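# Lift headset by headband, hold its cable with other arm

## Task

Use the left arm to hold the headset (the body, not the cable) motionless by its headband. Its lowest point must be roughly a hand's length or more above the table, and no part of it may extend beyond the table edge. The headband sits between the left fingers with the left gripper commanded to -1 (fully closed). Those fingers contact only the headband, and apart from its own cable nothing touches the headset except possibly the right arm. The right gripper clamps the cable firmly, well inside its pads rather than at their tips or edges, at a point lower than where the cable exits the ear cup. Between the ear cup and that grip the cable stays well above the table and touches nothing but itself, the headset and the arms. If the right arm were removed, the headset must not drop more than a little. The cable's loose end must not dangle below the table top. If that end ever goes far below the table top or far beyond the table edge, whether held or not, the task fails. Once every condition holds, declare completion. Nothing other than the requested hold may depend on the robot to stay in place at the end.

## Robot and tools

Robot: two arms, left_arm and right_arm, each with six revolute joints and a parallel two-finger gripper. World frame: origin on the table top midway between the arms, +z up, +x out over the table, and left_arm on the +y side. The names left and right do not refer to image sides. Bases: left_arm at (+0.030, +0.349, 0) m, right_arm at (-0.018, -0.300, 0) m. Joint ranges in rad: waist -2.618 to 3.054, shoulder 0 to 3.142, elbow 0 to 3.142, wrist pitch -1.571 to 1.571, wrist yaw -1.571 to 1.571, wrist roll -2.094 to 2.094.

Gripper frame: fingers point along its own +z and close along its own y. The reported end_effector_position is the point between the pads, about 1 cm short of the fingertips.

The 14-number row used by both execute_actions and move: left_arm dx, dy, dz, rx, ry, rz, opening, then the same seven for right_arm. Always send all 14, each in [-1, 1]. dx to rz are an offset from the gripper's measured pose, expressed in that gripper's own axes, not the world frame. A value of 1.0 equals 0.6 m of translation or 180 degrees of rotation. rx, ry, rz form a single rotation vector. Opening is absolute, not an offset: +1 is fully open (0.093 m) and -1 is closed. An optional 12 extra numbers in 0 to 1 scale each joint's stiffness: left_arm's six, then right_arm's six, in Joint positions order. They stay in effect until changed.

execute_actions(actions): a list of actions. Each action is up to 15 rows, and each row lasts one 1/30 s step. If there are fewer than 15 rows, the last row is repeated. Every row in an action is an offset from the pose at the start of that action, not from the previous row. For the first action in a call, that start pose is the last reported pose. An empty list returns the state and the images without moving anything.

move(target, speed, blocking): one 14-number row. Each gripper goes in a straight line toward the offset target, measured from the pose in the latest result that shows one. Both paths finish together after 0.5 to 10 s and are cut off at 10 s. speed is in m/s, from 0.002 to 0.5 (default 0.25), and rotation is capped at twice that value in rad/s. Opening is applied at the start. The move does not avoid obstacles or the other arm. The grippers lag behind the path and can overshoot speed, especially near full reach. Faster contact hits harder, and a target set deeper past the contact presses harder. The result adds a move: line. Possible endings are done, off_target, moving, held or fault, plus each arm's distance from its target. Only one arm named means the other finished. limits=paced means the pose was clipped. limits=held means a check blocked some steps, and after it the arm may surge. With blocking=false you get the result after 0.5 s. Then call wait or stop before sending any new motion.

wait(seconds 0 to 10): lets time pass while the arms hold their last commands, and returns early if a move ends. stop(): brakes a running move; fast arms need room to brake, and the fingers keep moving. zoom_image(camera, region [x0,y0,x1,y1] in pixels, at most 504x504): a closer view of cam_high, cam_low, cam_left_wrist or cam_right_wrist. read_manual returns only licence text. finished_scene(scene): pass the current scene number once the goal holds. It cannot be undone.

Control details: every step clips the commanded pose to within 70 mm and 16 degrees of the measured one. When both cannot be met, position wins over orientation. After an action, an arm travels at most to its last clipped pose, so a far target needs more actions. Friction may leave the gripper up to about 31 mm short, and smaller commands may not move it at all. Hand target lines show where each arm is currently being driven. A pose unreachable line names an arm whose command the clearance check altered. To keep an arm still, send the offset back to its desired pose first, then zeros, while always sending its opening.

Results: the state line gives each gripper's position in m and its quat_wxyz in the world frame. The printed position can be off, more so at long reach. grip_measured is the motor position on the -1..+1 scale. The pads meet near -0.94, and each mm of object width adds about 0.0208, with a fixed per-gripper bias of up to ±0.02. Because the fingers are spring-coupled, grip_measured keeps heading to the command after contact, so it barely shows a touch. Commanding further below the object's width reading squeezes harder, up to roughly 50-62 N per pad, and thin parts under 5 mm get less. Keep sending the same closing value to keep holding. The last Joint positions entry is the pad gap in metres, but only while nothing blocks the fingers.

Cameras are 504x504, with calibration given as OpenCV intrinsics and world-to-camera transforms, which may be slightly off.

Avoid: hard collisions between the arms, dropping or knocking things off the table, slams and very hard pushes, letting the cable end fall far below or beyond the table edge, and long heavy holds. Motors heat up under load. MOTOR HOT appears at 75 °C. At 90 °C the arm stops for 10 s, and at 100 °C it goes limp and falls. Brief external tugs on held parts or pushes on loose objects may happen.

Each tool is called in YAML: its name, and indented under it one key for each argument.

## Session

execute_actions:
  actions: []

Scene clock: 0.00 s.
left_arm: end_effector_position=(+0.1483, +0.6214, +0.1952) grip_measured=+1.000 end_effector_quat_wxyz=(+0.046, +0.884, +0.006, +0.466) | right_arm: end_effector_position=(+0.0146, -0.4387, +0.1289) grip_measured=+0.991 end_effector_quat_wxyz=(-0.119, +0.575, +0.809, +0.021)
Joint positions: left_arm=[ 1.711  1.69   1.395 -1.509  0.955 -1.393  0.093] | right_arm=[-1.342  1.272  1.027 -1.547  0.1    0.023  0.093]
Joint velocities: left_arm=[-0.012 -0.002  0.017  0.037 -0.007 -0.022  0.   ] | right_arm=[-0.017 -0.002 -0.012 -0.007 -0.007 -0.066 -0.001]
Motor temperatures (°C, as the motors report them): left_arm=[22 23 24 24 24 23] | right_arm=[23 24 20 22 24 24]
Hand target (left_arm): +0.148, +0.621, +0.195; +0.046, +0.884, +0.006, +0.466
Hand target (right_arm): +0.015, -0.439, +0.129; -0.119, +0.575, +0.809, +0.021
Joint stiffness scale: left_arm=[1. 1. 1. 1. 1. 1.] | right_arm=[1. 1. 1. 1. 1. 1.]

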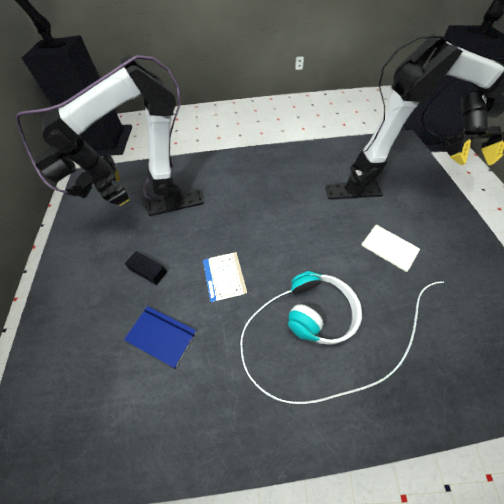

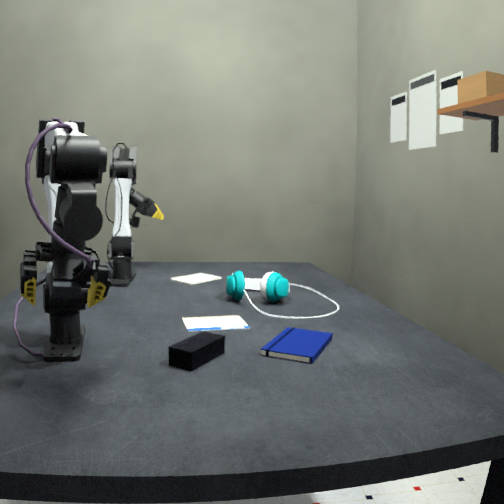

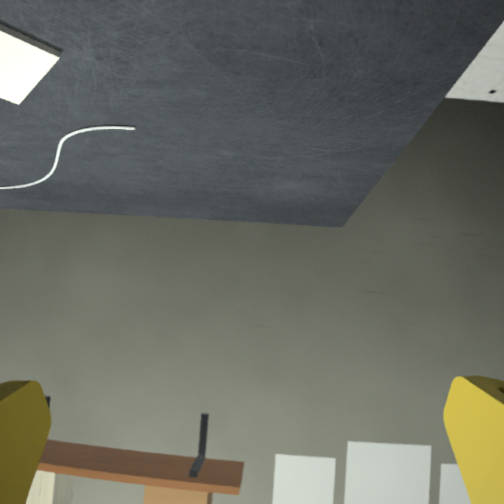

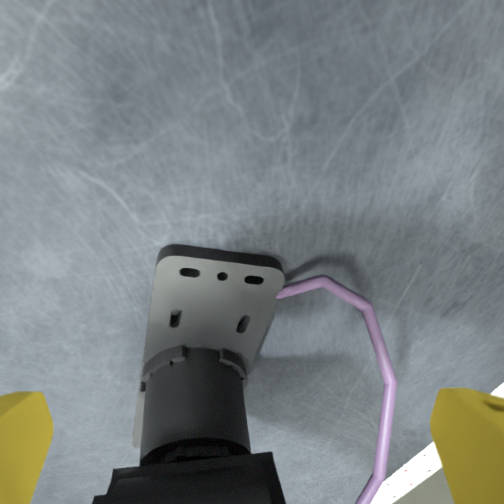

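zoom_image:
  camera: "cam_high"
  region: [220, 240, 460, 420]

zoom_image:
  camera: "cam_low"
  region: [200, 250, 360, 340]

Region (220, 240, 460, 420) of cam_high's 504x504 image, scaled by 2.100, with more detail than that image has; it fills the top 378 rows of this view, and the rest is white.

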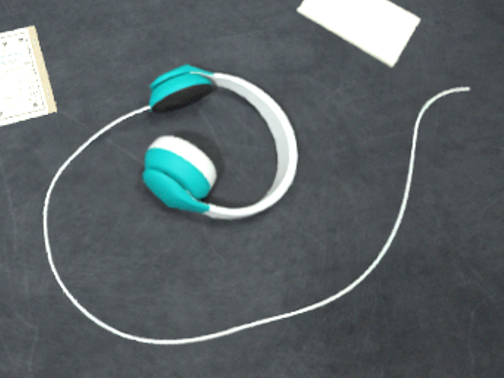

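Region (200, 250, 360, 340) of cam_low's 504x504 image, scaled by 3.150, with more detail than that image has; it fills the top 284 rows of this view, and the rest is white.

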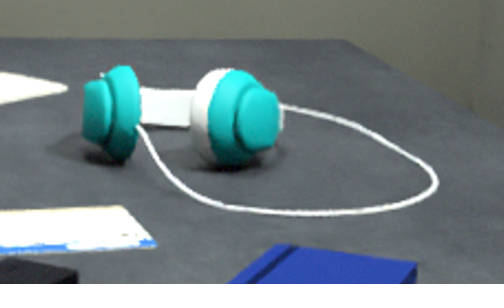

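move:
  target: [0.141,0.039,0.05,-0.196,-0.28,0.668,1,0.137,0.424,-0.222,-0.142,-0.297,-0.382,1]
  speed: 0.35

Scene clock: 116.20 s.
left_arm: end_effector_position=(+0.2199, +0.6034, +0.2474) grip_measured=+1.000 end_effector_quat_wxyz=(+0.137, -0.495, +0.854, +0.084) | right_arm: end_effector_position=(+0.2430, -0.2952, +0.2465) grip_measured=+0.991 end_effector_quat_wxyz=(+0.374, +0.002, +0.927, +0.010)
Joint positions: left_arm=[ 0.97   1.534  1.701 -1.419 -0.055 -0.142  0.093] | right_arm=[-0.107  0.92   1.076 -0.96  -0.008  0.021  0.093]
Joint velocities: left_arm=[ 0.012 -0.022 -0.002 -0.007 -0.007  0.007  0.   ] | right_arm=[ 0.007  0.007 -0.007  0.051 -0.037  0.007  0.002]
Motor temperatures (°C, as the motors report them): left_arm=[22 28 29 24 24 23] | right_arm=[23 25 27 22 24 24]
Hand target (left_arm): +0.219, +0.602, +0.247; +0.139, -0.489, +0.856, +0.091
Hand target (right_arm): +0.247, -0.294, +0.246; +0.375, -0.005, +0.927, +0.007
Off the commanded pose (left_arm): 0.004 m, 2 deg.
Off the commanded pose (right_arm): 0.008 m, 2 deg.
Joint stiffness scale: left_arm=[1. 1. 1. 1. 1. 1.] | right_arm=[1. 1. 1. 1. 1. 1.]
move: done
camera_calibration (this result's frames):
cam_left_wrist: T_world_to_cam=[[0.861506, -0.507373, -0.0195192, 0.124448], [-0.502141, -0.857059, 0.115345, 0.634822], [-0.0752518, -0.0895686, -0.993134, 0.397172], [0, 0, 0, 1]] pos_world=[0.241445, 0.642796, 0.323651]
cam_right_wrist: T_world_to_cam=[[-0.0200223, -0.999798, -0.0014938, -0.293349], [-0.943368, 0.019387, -0.331181, 0.358302], [0.331143, -0.0052218, -0.943566, 0.230962], [0, 0, 0, 1]] pos_world=[0.255656, -0.29903, 0.336152]

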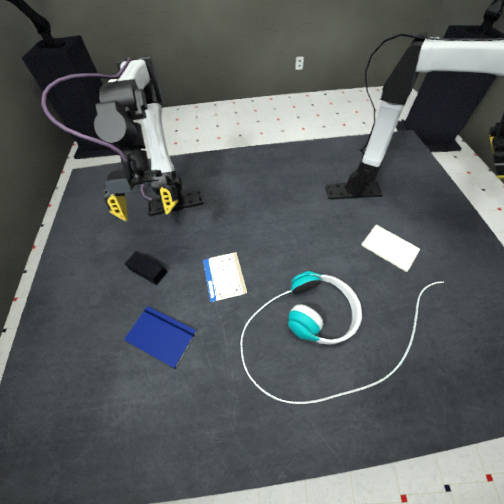

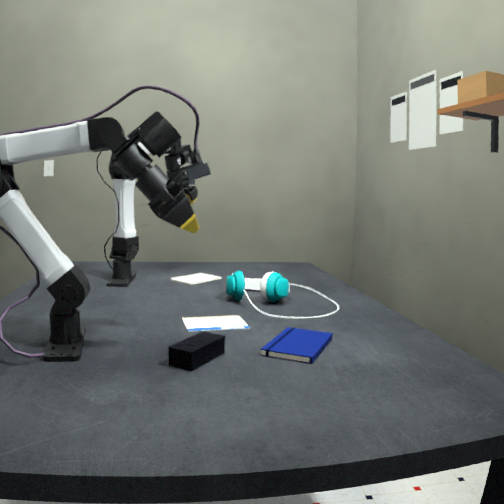

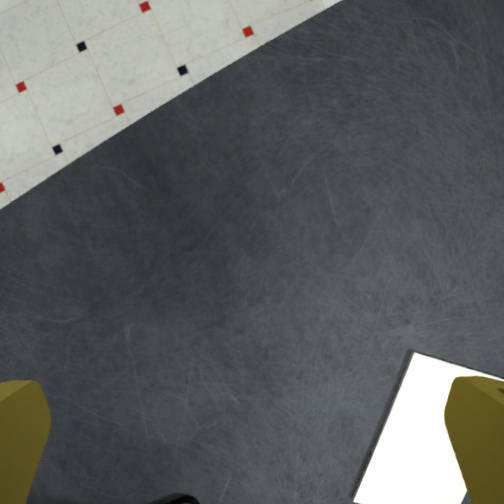

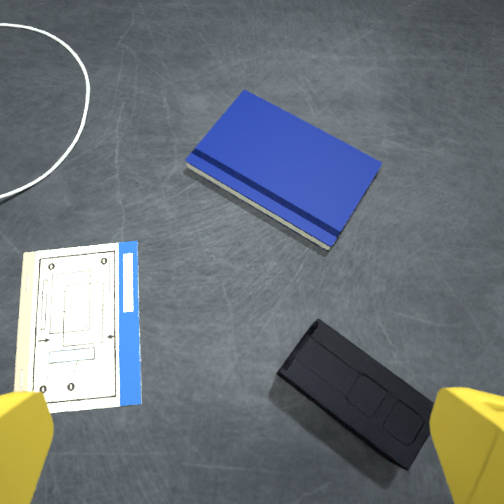

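move:
  target: [0.423,-0.671,-0.011,0.141,-0.009,0.398,1,0,0,0,0,0,0,1]
  speed: 0.3

Scene clock: 134.10 s.
left_arm: end_effector_position=(+0.4527, +0.2040, +0.1638) grip_measured=+1.000 end_effector_quat_wxyz=(+0.169, +0.132, +0.977, -0.003) | right_arm: end_effector_position=(+0.2433, -0.2952, +0.2468) grip_measured=+0.991 end_effector_quat_wxyz=(+0.375, +0.001, +0.927, +0.010)
Joint positions: left_arm=[-0.285  1.951  1.846 -1.133 -0.067 -0.076  0.093] | right_arm=[-0.107  0.92   1.076 -0.958 -0.008  0.019  0.093]
Joint velocities: left_arm=[ 0.002 -0.012 -0.017 -0.037 -0.007 -0.037  0.   ] | right_arm=[-0.007  0.012  0.007  0.007 -0.022 -0.037  0.   ]
Motor temperatures (°C, as the motors report them): left_arm=[22 28 29 25 24 23] | right_arm=[23 25 28 25 24 24]
Hand target (left_arm): +0.454, +0.200, +0.166; +0.169, +0.137, +0.976, -0.008
Hand target (right_arm): +0.243, -0.295, +0.247; +0.374, +0.002, +0.927, +0.010
Off the commanded pose (left_arm): 0.013 m, 2 deg.
Off the commanded pose (right_arm): 0.000 m, 0 deg.
Joint stiffness scale: left_arm=[1. 1. 1. 1. 1. 1.] | right_arm=[1. 1. 1. 1. 1. 1.]
move: off_target (left_arm)
camera_calibration (this result's frames):
cam_left_wrist: T_world_to_cam=[[-0.271335, -0.961164, -0.0504141, 0.330101], [-0.958738, 0.26529, 0.102191, 0.398929], [-0.0848482, 0.0760619, -0.993486, 0.266582], [0, 0, 0, 1]] pos_world=[0.494656, 0.191173, 0.24072]
cam_right_wrist: T_world_to_cam=[[-0.0189239, -0.999821, -0.000483189, -0.293863], [-0.942874, 0.0180068, -0.332664, 0.358476], [0.332613, -0.00583969, -0.943045, 0.230448], [0, 0, 0, 1]] pos_world=[0.255787, -0.298919, 0.336433]

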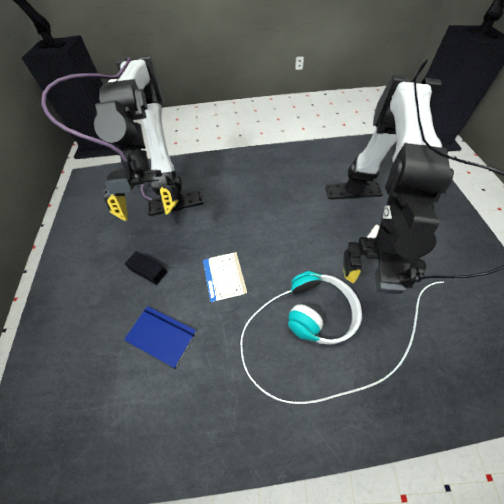

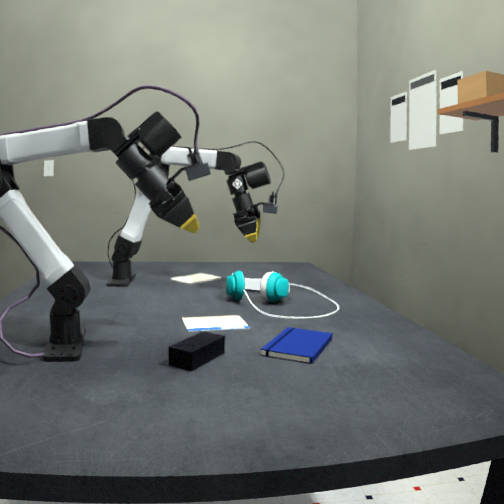

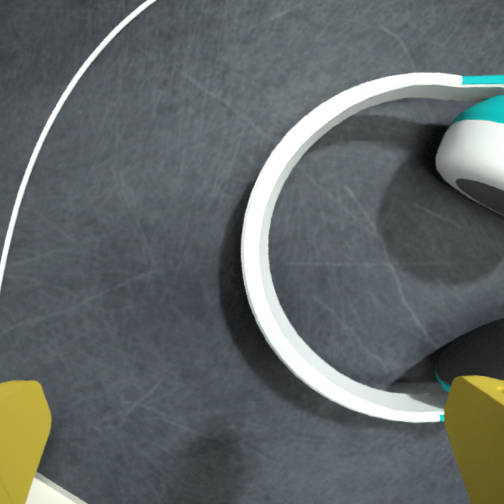

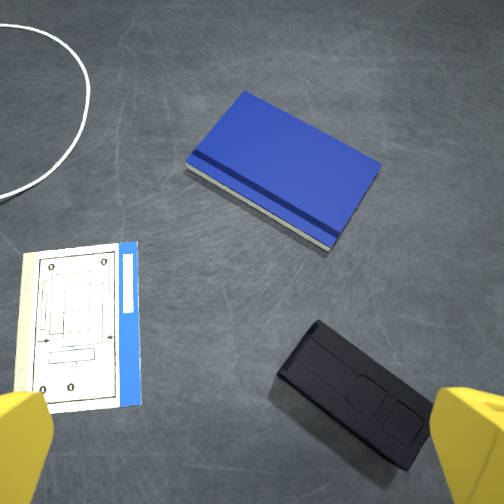

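move:
  target: [0.03,0.005,0.156,0.06,0,0,0.2,0,0,0,0,0,0,1]
  speed: 0.15

Scene clock: 152.40 s.
left_arm: end_effector_position=(+0.4685, +0.2045, +0.0741) grip_measured=+0.202 end_effector_quat_wxyz=(+0.159, +0.146, +0.972, -0.092) | right_arm: end_effector_position=(+0.2433, -0.2952, +0.2468) grip_measured=+0.991 end_effector_quat_wxyz=(+0.375, +0.001, +0.927, +0.010)
Joint positions: left_arm=[-0.195  2.017  1.574 -0.787  0.145  0.009  0.055] | right_arm=[-0.107  0.92   1.076 -0.958 -0.008  0.019  0.093]
Joint velocities: left_arm=[ 0.012 -0.022 -0.007 -0.037  0.095  0.007  0.001] | right_arm=[-0.012 -0.002 -0.002 -0.022  0.007 -0.051 -0.   ]
Motor temperatures (°C, as the motors report them): left_arm=[22 30 31 25 24 23] | right_arm=[23 24 29 27 24 24]
Hand target (left_arm): +0.468, +0.206, +0.070; +0.157, +0.147, +0.972, -0.097
Hand target (right_arm): +0.243, -0.295, +0.247; +0.375, +0.001, +0.927, +0.010
Off the commanded pose (left_arm): 0.005 m, 0 deg.
Off the commanded pose (right_arm): 0.000 m, 0 deg.
Joint stiffness scale: left_arm=[1. 1. 1. 1. 1. 1.] | right_arm=[1. 1. 1. 1. 1. 1.]
move: done
camera_calibration (this result's frames):
cam_left_wrist: T_world_to_cam=[[-0.32733, -0.937194, 0.120512, 0.338958], [-0.936436, 0.338788, 0.0911659, 0.398399], [-0.126268, -0.0830105, -0.988517, 0.23027], [0, 0, 0, 1]] pos_world=[0.513102, 0.201812, 0.150457]
cam_right_wrist: T_world_to_cam=[[-0.0189239, -0.999821, -0.000483189, -0.293863], [-0.942874, 0.0180068, -0.332664, 0.358476], [0.332613, -0.00583969, -0.943045, 0.230448], [0, 0, 0, 1]] pos_world=[0.255787, -0.298919, 0.336433]

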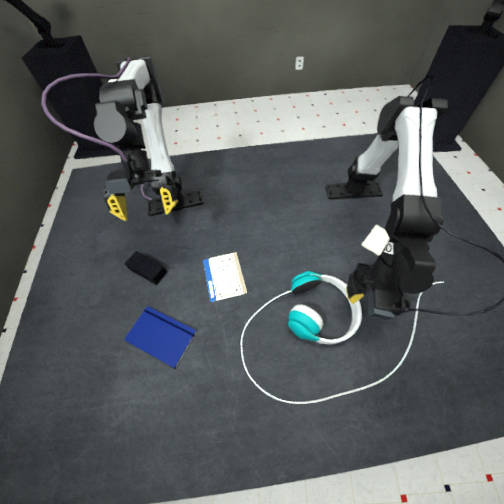

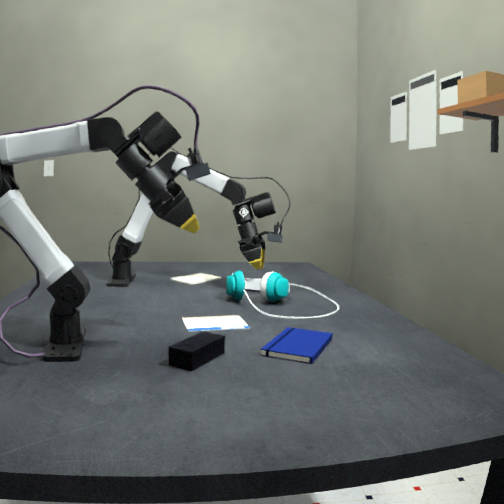

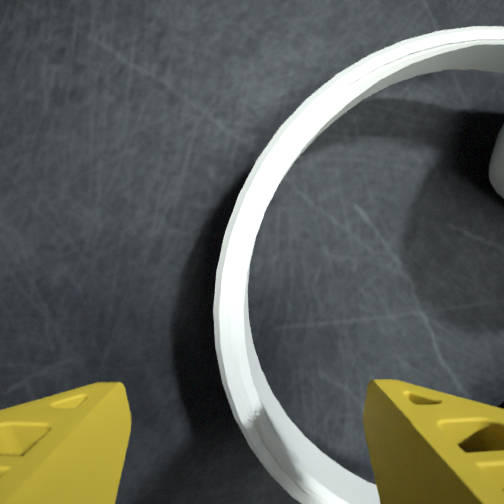

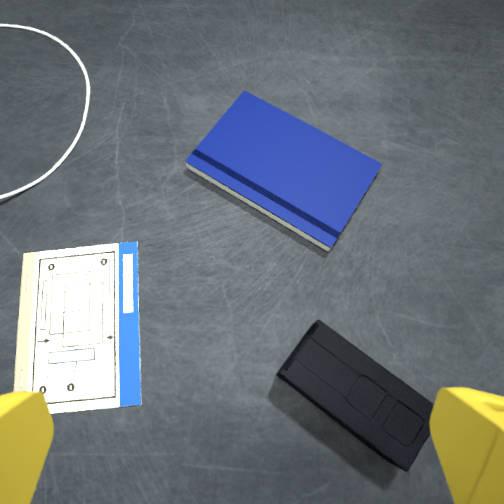

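move:
  target: [0.004,0.017,0.077,-0.025,0,-0.013,0.2,0,0,0,0,0,0,1]
  speed: 0.06

zoom_image:
  camera: "cam_low"
  region: [200, 220, 320, 320]

Scene clock: 167.50 s.
left_arm: end_effector_position=(+0.4862, +0.2060, +0.0377) grip_measured=+0.202 end_effector_quat_wxyz=(+0.168, +0.120, +0.976, -0.062) | right_arm: end_effector_position=(+0.2433, -0.2952, +0.2468) grip_measured=+0.991 end_effector_quat_wxyz=(+0.375, +0.001, +0.927, +0.010)
Joint positions: left_arm=[-0.209  2.103  1.556 -0.67   0.069 -0.047  0.055] | right_arm=[-0.107  0.92   1.076 -0.958 -0.008  0.019  0.093]
Joint velocities: left_arm=[-0.007 -0.017 -0.007  0.066  0.022  0.007 -0.   ] | right_arm=[-0.002  0.012  0.002  0.022 -0.007 -0.007 -0.001]
Motor temperatures (°C, as the motors report them): left_arm=[22 32 31 26 24 23] | right_arm=[23 24 30 28 24 24]
Hand target (left_arm): +0.483, +0.204, +0.029; +0.162, +0.120, +0.978, -0.057
Hand target (right_arm): +0.243, -0.295, +0.247; +0.375, +0.001, +0.927, +0.010
Off the commanded pose (left_arm): 0.010 m, 1 deg.
Off the commanded pose (right_arm): 0.000 m, 0 deg.
Joint stiffness scale: left_arm=[1. 1. 1. 1. 1. 1.] | right_arm=[1. 1. 1. 1. 1. 1.]
move: done
camera_calibration (this result's frames):
cam_left_wrist: T_world_to_cam=[[-0.268477, -0.960855, 0.0684011, 0.32876], [-0.957907, 0.273797, 0.0863108, 0.441856], [-0.10166, -0.0423495, -0.993917, 0.176557], [0, 0, 0, 1]] pos_world=[0.52947, 0.202389, 0.114858]
cam_right_wrist: T_world_to_cam=[[-0.0189239, -0.999821, -0.000483189, -0.293863], [-0.942874, 0.0180068, -0.332664, 0.358476], [0.332613, -0.00583969, -0.943045, 0.230448], [0, 0, 0, 1]] pos_world=[0.255787, -0.298919, 0.336433]

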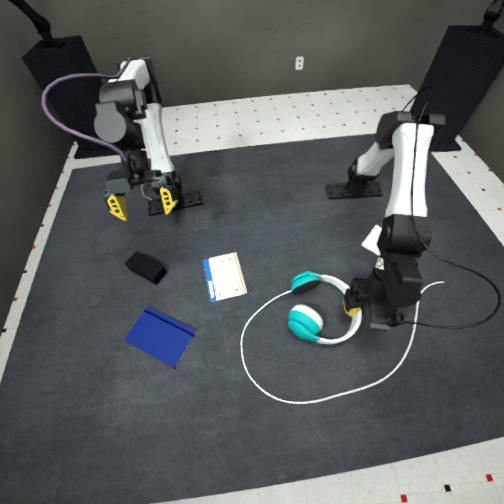

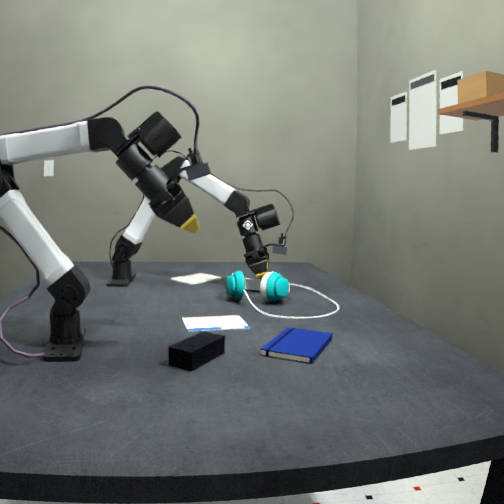

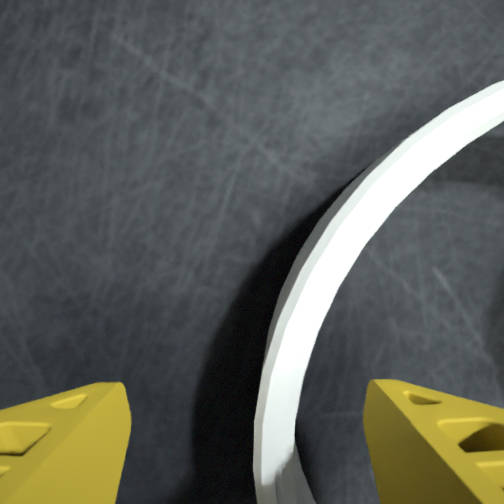

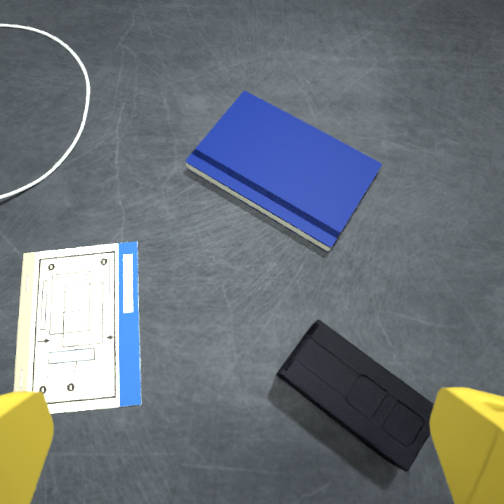

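Region (200, 220, 320, 320) of cam_low's 504x504 image, scaled by 4.200, with more detail than that image has.

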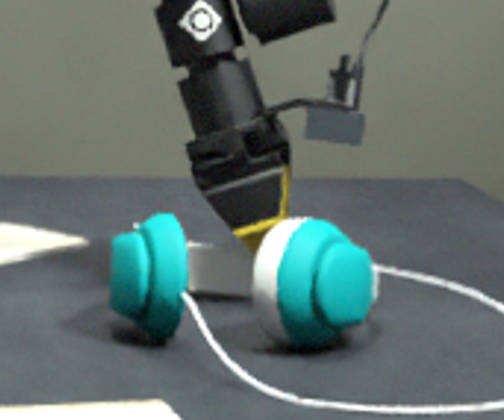

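move:
  target: [0.0175,-0.006,0.04,0.015,0,0,0.2,0,0,0,0,0,0,1]
  speed: 0.04

zoom_image:
  camera: "cam_low"
  region: [200, 220, 320, 320]

Scene clock: 193.10 s.
left_arm: end_effector_position=(+0.4865, +0.1992, +0.0205) grip_measured=+0.202 end_effector_quat_wxyz=(+0.173, +0.123, +0.974, -0.082) | right_arm: end_effector_position=(+0.2433, -0.2952, +0.2468) grip_measured=+0.991 end_effector_quat_wxyz=(+0.375, +0.001, +0.927, +0.010)
Joint positions: left_arm=[-0.209  2.123  1.506 -0.584  0.107 -0.047  0.055] | right_arm=[-0.107  0.92   1.076 -0.958 -0.008  0.019  0.093]
Joint velocities: left_arm=[-0.017 -0.007 -0.027 -0.051  0.051  0.022 -0.001] | right_arm=[ 0.007  0.002 -0.022 -0.022  0.037 -0.007 -0.   ]
Motor temperatures (°C, as the motors report them): left_arm=[22 34 31 27 24 23] | right_arm=[23 24 31 29 24 24]
Hand target (left_arm): +0.483, +0.201, +0.012; +0.165, +0.124, +0.975, -0.085
Hand target (right_arm): +0.243, -0.295, +0.247; +0.375, +0.001, +0.927, +0.010
Off the commanded pose (left_arm): 0.009 m, 1 deg.
Off the commanded pose (right_arm): 0.000 m, 0 deg.
Joint stiffness scale: left_arm=[1. 1. 1. 1. 1. 1.] | right_arm=[1. 1. 1. 1. 1. 1.]
move: done
camera_calibration (this result's frames):
cam_left_wrist: T_world_to_cam=[[-0.281266, -0.953956, 0.104198, 0.327651], [-0.954785, 0.289088, 0.069381, 0.441237], [-0.0963088, -0.0799721, -0.992134, 0.164081], [0, 0, 0, 1]] pos_world=[0.529246, 0.19813, 0.0980359]
cam_right_wrist: T_world_to_cam=[[-0.0189239, -0.999821, -0.000483189, -0.293863], [-0.942874, 0.0180068, -0.332664, 0.358476], [0.332613, -0.00583969, -0.943045, 0.230448], [0, 0, 0, 1]] pos_world=[0.255787, -0.298919, 0.336433]

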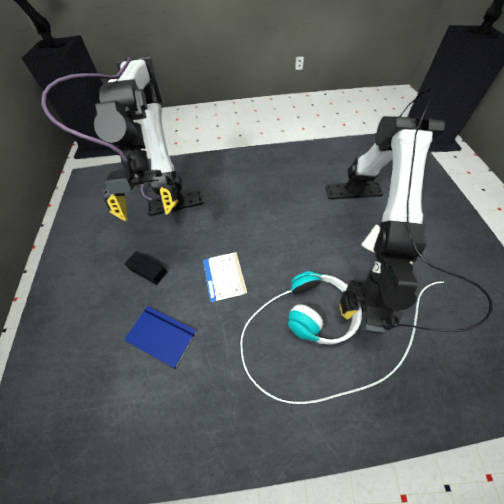

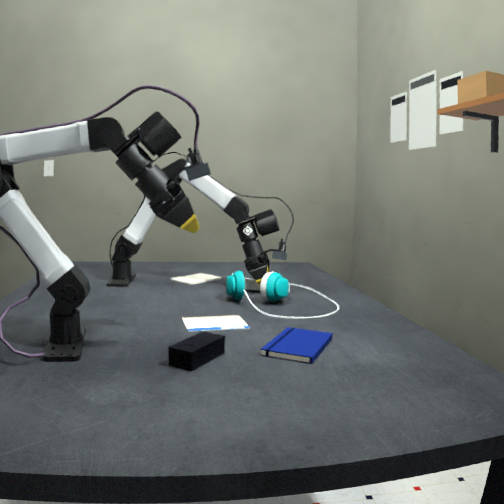

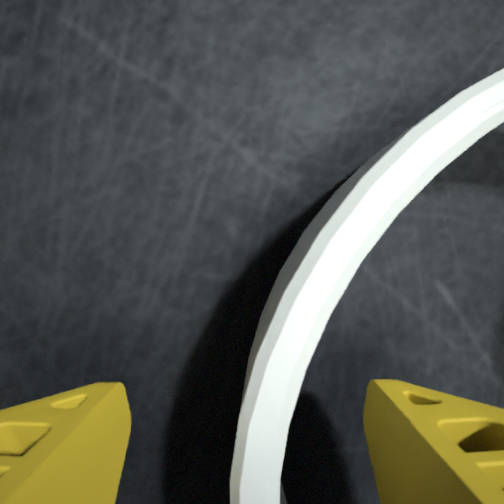

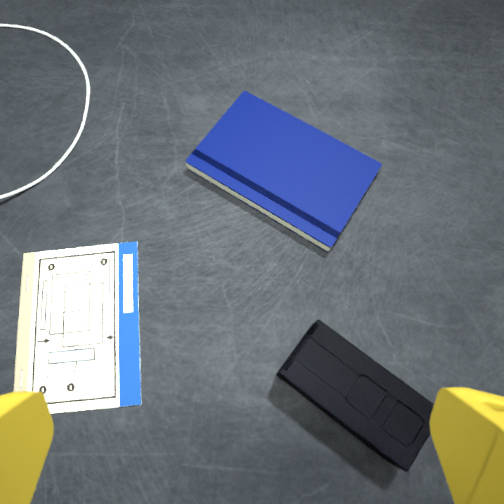

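Region (200, 220, 320, 320) of cam_low's 504x504 image, scaled by 4.200, with more detail than that image has.

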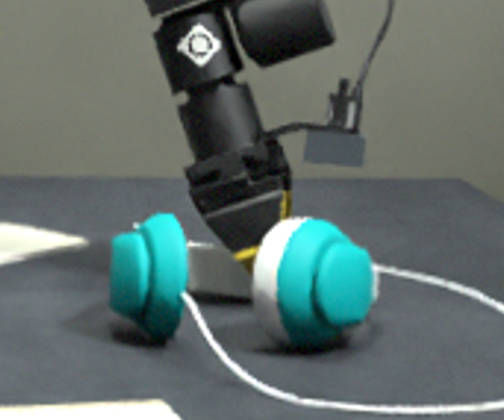

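execute_actions:
  actions:
    - [[0,0,0,0,0,0,-0.2,0,0,0,0,0,0,1],[0,0,0,0,0,0,-0.4,0,0,0,0,0,0,1],[0,0,0,0,0,0,-0.55,0,0,0,0,0,0,1],[0,0,0,0,0,0,-0.65,0,0,0,0,0,0,1]]
    - [[0,0,0,0,0,0,-0.7,0,0,0,0,0,0,1],[0,0,0,0,0,0,-0.73,0,0,0,0,0,0,1],[0,0,0,0,0,0,-0.76,0,0,0,0,0,0,1],[0,0,0,0,0,0,-0.79,0,0,0,0,0,0,1],[0,0,0,0,0,0,-0.82,0,0,0,0,0,0,1],[0,0,0,0,0,0,-0.85,0,0,0,0,0,0,1],[0,0,0,0,0,0,-0.88,0,0,0,0,0,0,1],[0,0,0,0,0,0,-0.91,0,0,0,0,0,0,1],[0,0,0,0,0,0,-0.94,0,0,0,0,0,0,1],[0,0,0,0,0,0,-0.97,0,0,0,0,0,0,1],[0,0,0,0,0,0,-1,0,0,0,0,0,0,1]]

Scene clock: 201.43 s.
left_arm: end_effector_position=(+0.4863, +0.1965, +0.0211) grip_measured=-0.879 end_effector_quat_wxyz=(+0.173, +0.126, +0.973, -0.090) | right_arm: end_effector_position=(+0.2433, -0.2952, +0.2468) grip_measured=+0.991 end_effector_quat_wxyz=(+0.375, +0.001, +0.927, +0.010)
Joint positions: left_arm=[-0.209  2.123  1.506 -0.581  0.123 -0.045  0.003] | right_arm=[-0.107  0.92   1.076 -0.958 -0.008  0.019  0.093]
Joint velocities: left_arm=[ 0.012 -0.032 -0.032 -0.051  0.007  0.051  0.   ] | right_arm=[-0.002  0.007  0.002  0.007 -0.007 -0.037 -0.   ]
Motor temperatures (°C, as the motors report them): left_arm=[22 35 31 27 24 23] | right_arm=[23 24 31 29 24 24]
Hand target (left_arm): +0.487, +0.199, +0.021; +0.173, +0.123, +0.974, -0.084
Hand target (right_arm): +0.243, -0.295, +0.247; +0.375, +0.001, +0.927, +0.010
Off the commanded pose (left_arm): 0.002 m, 1 deg.
Off the commanded pose (right_arm): 0.000 m, 0 deg.
Joint stiffness scale: left_arm=[1. 1. 1. 1. 1. 1.] | right_arm=[1. 1. 1. 1. 1. 1.]
camera_calibration (this result's frames):
cam_left_wrist: T_world_to_cam=[[-0.288748, -0.950084, 0.11817, 0.327515], [-0.952408, 0.297639, 0.0657979, 0.43905], [-0.0976855, -0.093547, -0.990811, 0.167706], [0, 0, 0, 1]] pos_world=[0.529107, 0.196177, 0.0985739]
cam_right_wrist: T_world_to_cam=[[-0.0189239, -0.999821, -0.000483189, -0.293863], [-0.942874, 0.0180068, -0.332664, 0.358476], [0.332613, -0.00583969, -0.943045, 0.230448], [0, 0, 0, 1]] pos_world=[0.255787, -0.298919, 0.336433]

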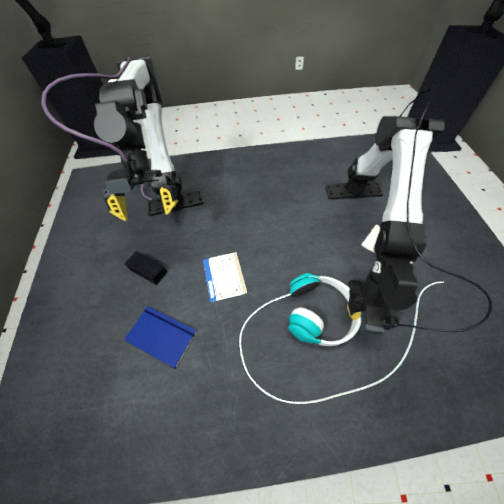

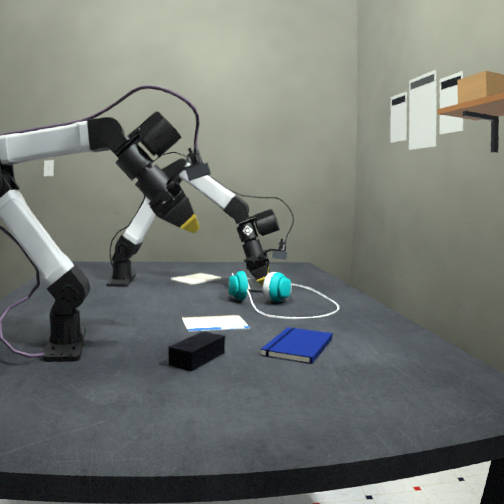

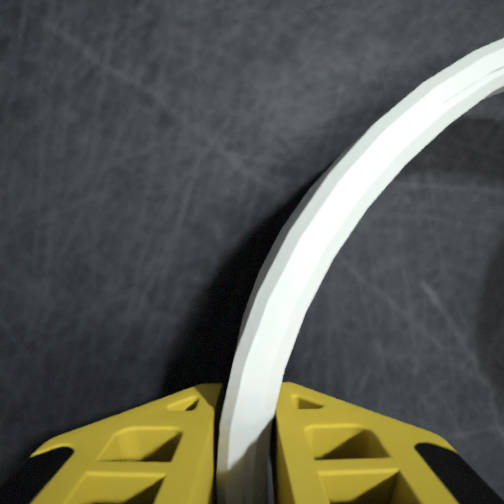

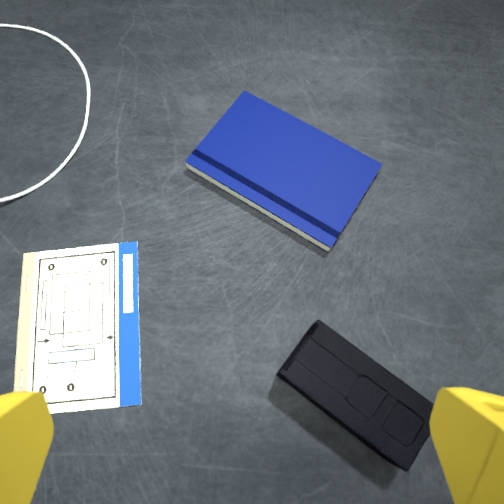

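move:
  target: [-0.032,-0.042,-0.216,-0.17,0,0,-1,0,0,0,0,0,0,1]
  speed: 0.09

Scene clock: 212.50 s.
left_arm: end_effector_position=(+0.4497, +0.2043, +0.1433) grip_measured=-0.878 end_effector_quat_wxyz=(+0.179, +0.083, +0.964, +0.179) | right_arm: end_effector_position=(+0.2433, -0.2952, +0.2468) grip_measured=+0.991 end_effector_quat_wxyz=(+0.375, +0.001, +0.927, +0.010)
Joint positions: left_arm=[-0.436  2.049  1.867 -1.19  -0.475 -0.285  0.003] | right_arm=[-0.107  0.92   1.076 -0.958 -0.008  0.019  0.093]
Joint velocities: left_arm=[-0.007  0.007  0.002 -0.022 -0.037 -0.081 -0.   ] | right_arm=[-0.007 -0.007  0.002 -0.066  0.007  0.007 -0.   ]
Motor temperatures (°C, as the motors report them): left_arm=[22 36 32 27 24 23] | right_arm=[23 24 31 30 24 24]
Hand target (left_arm): +0.456, +0.198, +0.151; +0.197, +0.076, +0.962, +0.173
Hand target (right_arm): +0.243, -0.295, +0.247; +0.375, +0.001, +0.927, +0.010
Off the commanded pose (left_arm): 0.013 m, 3 deg.
Off the commanded pose (right_arm): 0.000 m, 0 deg.
Joint stiffness scale: left_arm=[1. 1. 1. 1. 1. 1.] | right_arm=[1. 1. 1. 1. 1. 1.]
move: off_target (left_arm)
camera_calibration (this result's frames):
cam_left_wrist: T_world_to_cam=[[-0.109638, -0.915605, -0.386842, 0.294675], [-0.99269, 0.0811064, 0.0893787, 0.452775], [-0.0504602, 0.393814, -0.917804, 0.154681], [0, 0, 0, 1]] pos_world=[0.489578, 0.172168, 0.215491]
cam_right_wrist: T_world_to_cam=[[-0.0189239, -0.999821, -0.000483189, -0.293863], [-0.942874, 0.0180068, -0.332664, 0.358476], [0.332613, -0.00583969, -0.943045, 0.230448], [0, 0, 0, 1]] pos_world=[0.255787, -0.298919, 0.336433]

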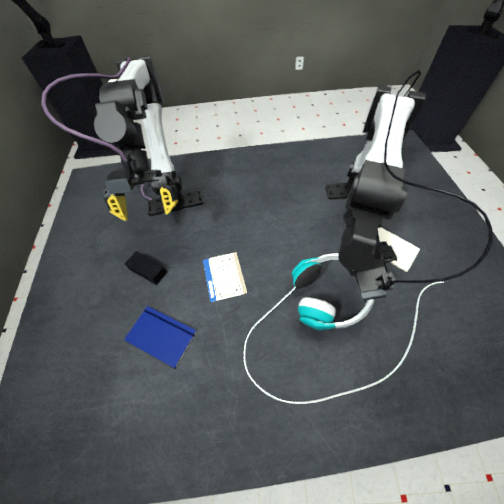

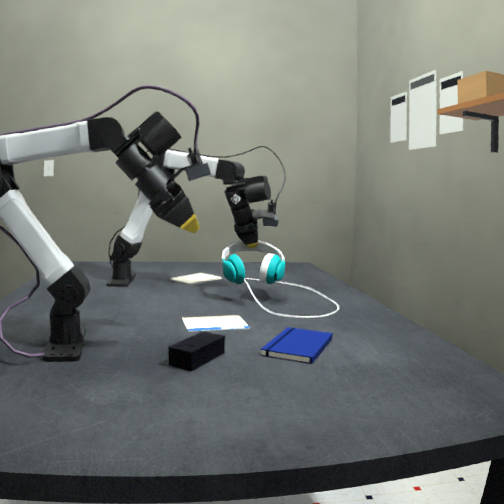

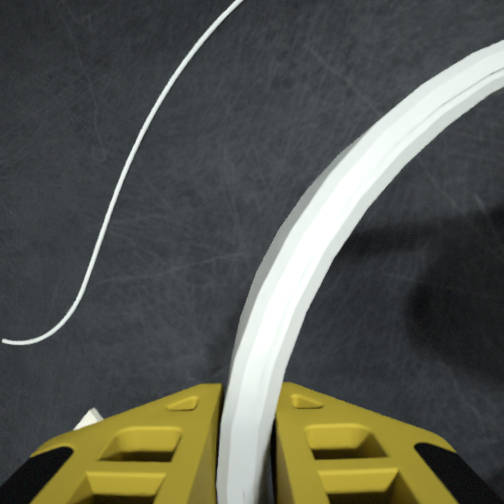

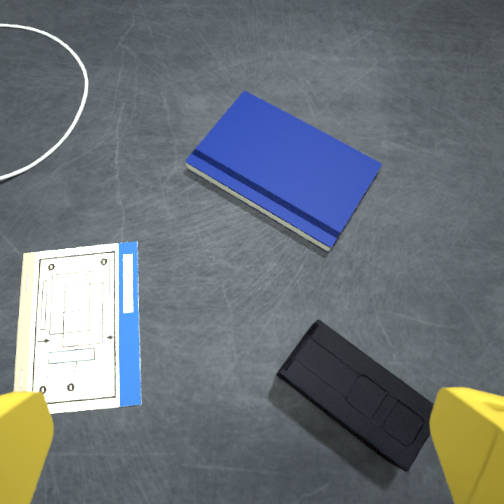

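move:
  target: [-0.103,0.033,-0.574,-0.266,-0.264,0.286,-1,0.132,0.438,0.133,-0.235,-0.185,-0.131,1]
  speed: 0.12

Scene clock: 255.43 s.
left_arm: end_effector_position=(+0.3834, +0.0973, +0.4553) grip_measured=-0.877 end_effector_quat_wxyz=(+0.426, +0.468, +0.537, +0.558) | right_arm: end_effector_position=(+0.2500, -0.0307, +0.1513) grip_measured=+0.991 end_effector_quat_wxyz=(+0.598, -0.303, +0.694, +0.263)
Joint positions: left_arm=[-0.916  1.608  1.705 -0.136 -1.187  1.598  0.003] | right_arm=[ 0.639  1.378  0.311  0.919 -0.067 -0.008  0.093]
Joint velocities: left_arm=[-0.027 -0.012 -0.002  0.007  0.022  0.022  0.   ] | right_arm=[ 0.002  0.007 -0.007  0.007 -0.037  0.037 -0.001]
Motor temperatures (°C, as the motors report them): left_arm=[22 37 35 27 24 23] | right_arm=[23 24 32 32 24 24]
Hand target (left_arm): +0.377, +0.100, +0.469; +0.450, +0.454, +0.538, +0.550
Hand target (right_arm): +0.242, -0.031, +0.134; +0.582, -0.317, +0.702, +0.261
Off the commanded pose (left_arm): 0.016 m, 4 deg.
Off the commanded pose (right_arm): 0.015 m, 2 deg.
Joint stiffness scale: left_arm=[1. 1. 1. 1. 1. 1.] | right_arm=[1. 1. 1. 1. 1. 1.]
move: off_target (left_arm, right_arm)
camera_calibration (this result's frames):
cam_left_wrist: T_world_to_cam=[[-0.0233395, 0.077619, -0.99671, 0.45812], [-0.595555, 0.79969, 0.0762219, 0.151525], [0.802976, 0.595374, 0.027562, -0.297412], [0, 0, 0, 1]] pos_world=[0.339749, 0.0203396, 0.45326]
cam_right_wrist: T_world_to_cam=[[0.71412, -0.700022, -0.00136314, -0.203239], [-0.383, -0.389082, -0.837811, 0.252244], [0.585955, 0.598819, -0.545959, 0.0348748], [0, 0, 0, 1]] pos_world=[0.221311, -0.0650124, 0.230095]

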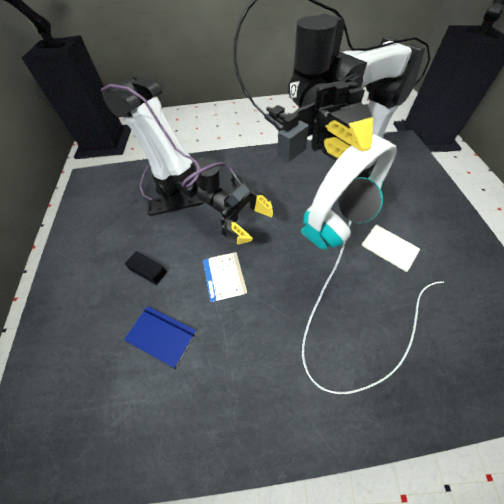

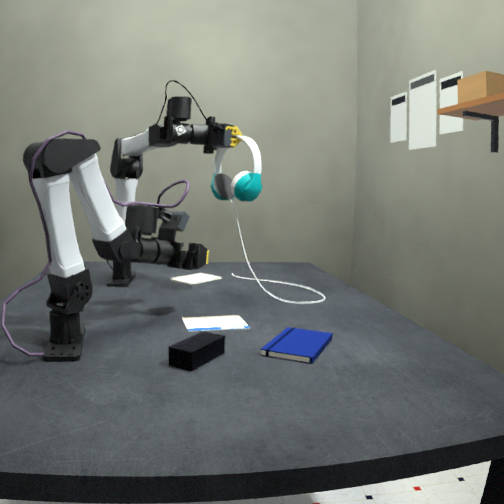

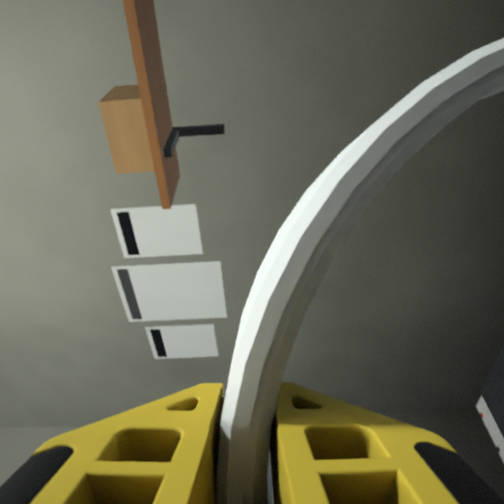

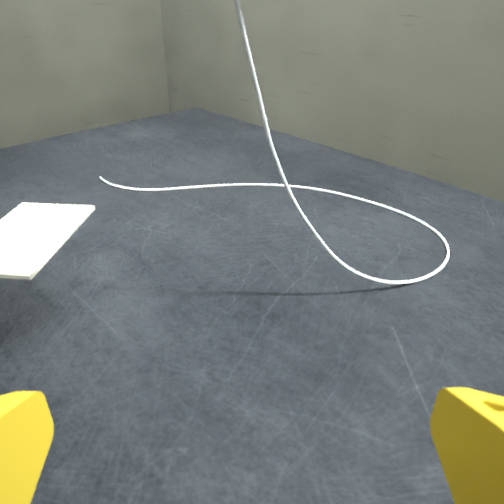

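zoom_image:
  camera: "cam_low"
  region: [150, 110, 350, 310]

zoom_image:
  camera: "cam_high"
  region: [250, 90, 450, 290]

Region (150, 110, 350, 310) of cam_low's 504x504 image, scaled by 2.520, with more detail than that image has.

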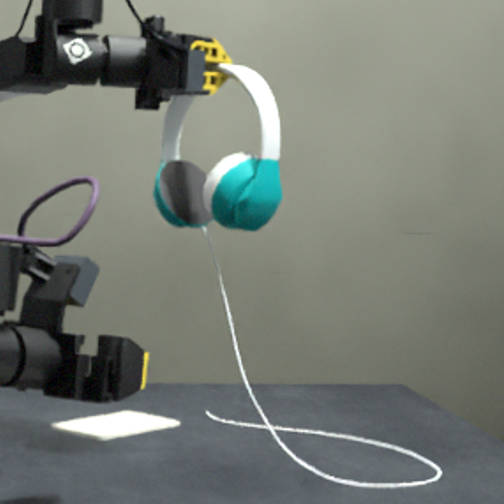

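Region (250, 90, 450, 290) of cam_high's 504x504 image, scaled by 2.520, with more detail than that image has.

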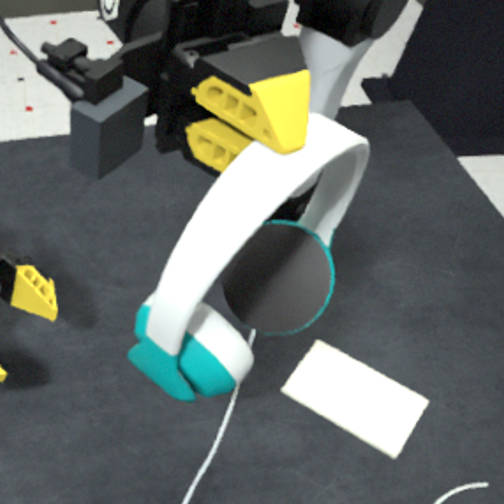

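move:
  target: [0,0,0,0,0,0,-1,-0.03,-0.048,0.329,0,0,0,1]
  speed: 0.12

zoom_image:
  camera: "cam_low"
  region: [150, 110, 350, 310]

Scene clock: 301.13 s.
left_arm: end_effector_position=(+0.3833, +0.0975, +0.4519) grip_measured=-0.877 end_effector_quat_wxyz=(+0.418, +0.476, +0.534, +0.560) | right_arm: end_effector_position=(+0.4014, +0.0919, +0.1516) grip_measured=+0.991 end_effector_quat_wxyz=(+0.610, -0.297, +0.684, +0.267)
Joint positions: left_arm=[-0.916  1.608  1.705 -0.161 -1.187  1.597  0.003] | right_arm=[ 0.603  2.062  1.098  0.85  -0.1   -0.008  0.093]
Joint velocities: left_arm=[ 0.007 -0.027 -0.002 -0.022 -0.007 -0.007 -0.   ] | right_arm=[-0.007 -0.027 -0.002 -0.022  0.022 -0.051 -0.001]
Motor temperatures (°C, as the motors report them): left_arm=[22 36 34 33 24 23] | right_arm=[23 25 29 37 24 24]
Hand target (left_arm): +0.383, +0.097, +0.455; +0.426, +0.468, +0.537, +0.557
Hand target (right_arm): +0.407, +0.092, +0.140; +0.598, -0.303, +0.694, +0.263
Off the commanded pose (left_arm): 0.003 m, 1 deg.
Off the commanded pose (right_arm): 0.013 m, 2 deg.
Joint stiffness scale: left_arm=[1. 1. 1. 1. 1. 1.] | right_arm=[1. 1. 1. 1. 1. 1.]
move: off_target (right_arm)
camera_calibration (this result's frames):
cam_left_wrist: T_world_to_cam=[[-0.0369504, 0.0974062, -0.994559, 0.456986], [-0.594367, 0.797924, 0.10023, 0.140478], [0.803345, 0.594836, 0.0284114, -0.2978], [0, 0, 0, 1]] pos_world=[0.339617, 0.0205383, 0.44888]
cam_right_wrist: T_world_to_cam=[[0.712108, -0.702059, -0.00392637, -0.22419], [-0.365396, -0.365839, -0.855949, 0.351662], [0.59949, 0.610962, -0.517046, -0.138005], [0, 0, 0, 1]] pos_world=[0.370876, 0.0555728, 0.228769]

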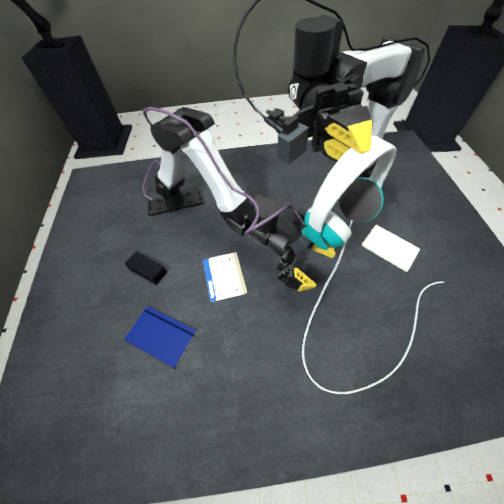

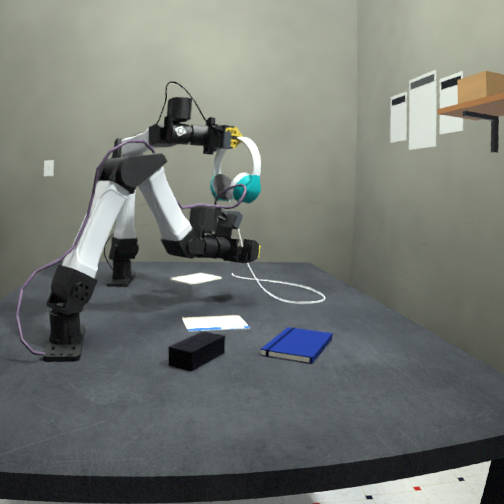

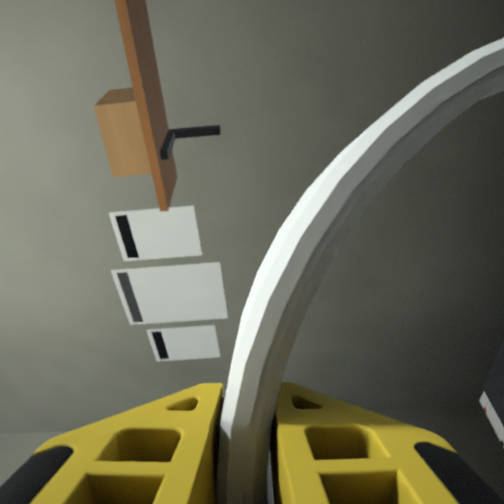

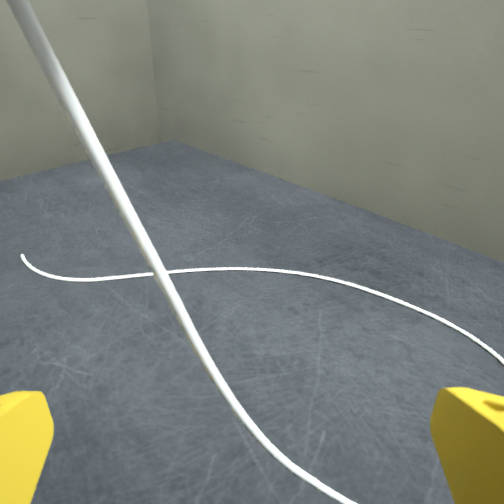

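Region (150, 110, 350, 310) of cam_low's 504x504 image, scaled by 2.520, with more detail than that image has.

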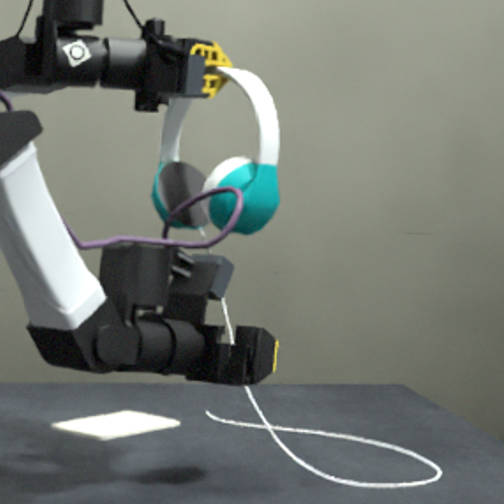

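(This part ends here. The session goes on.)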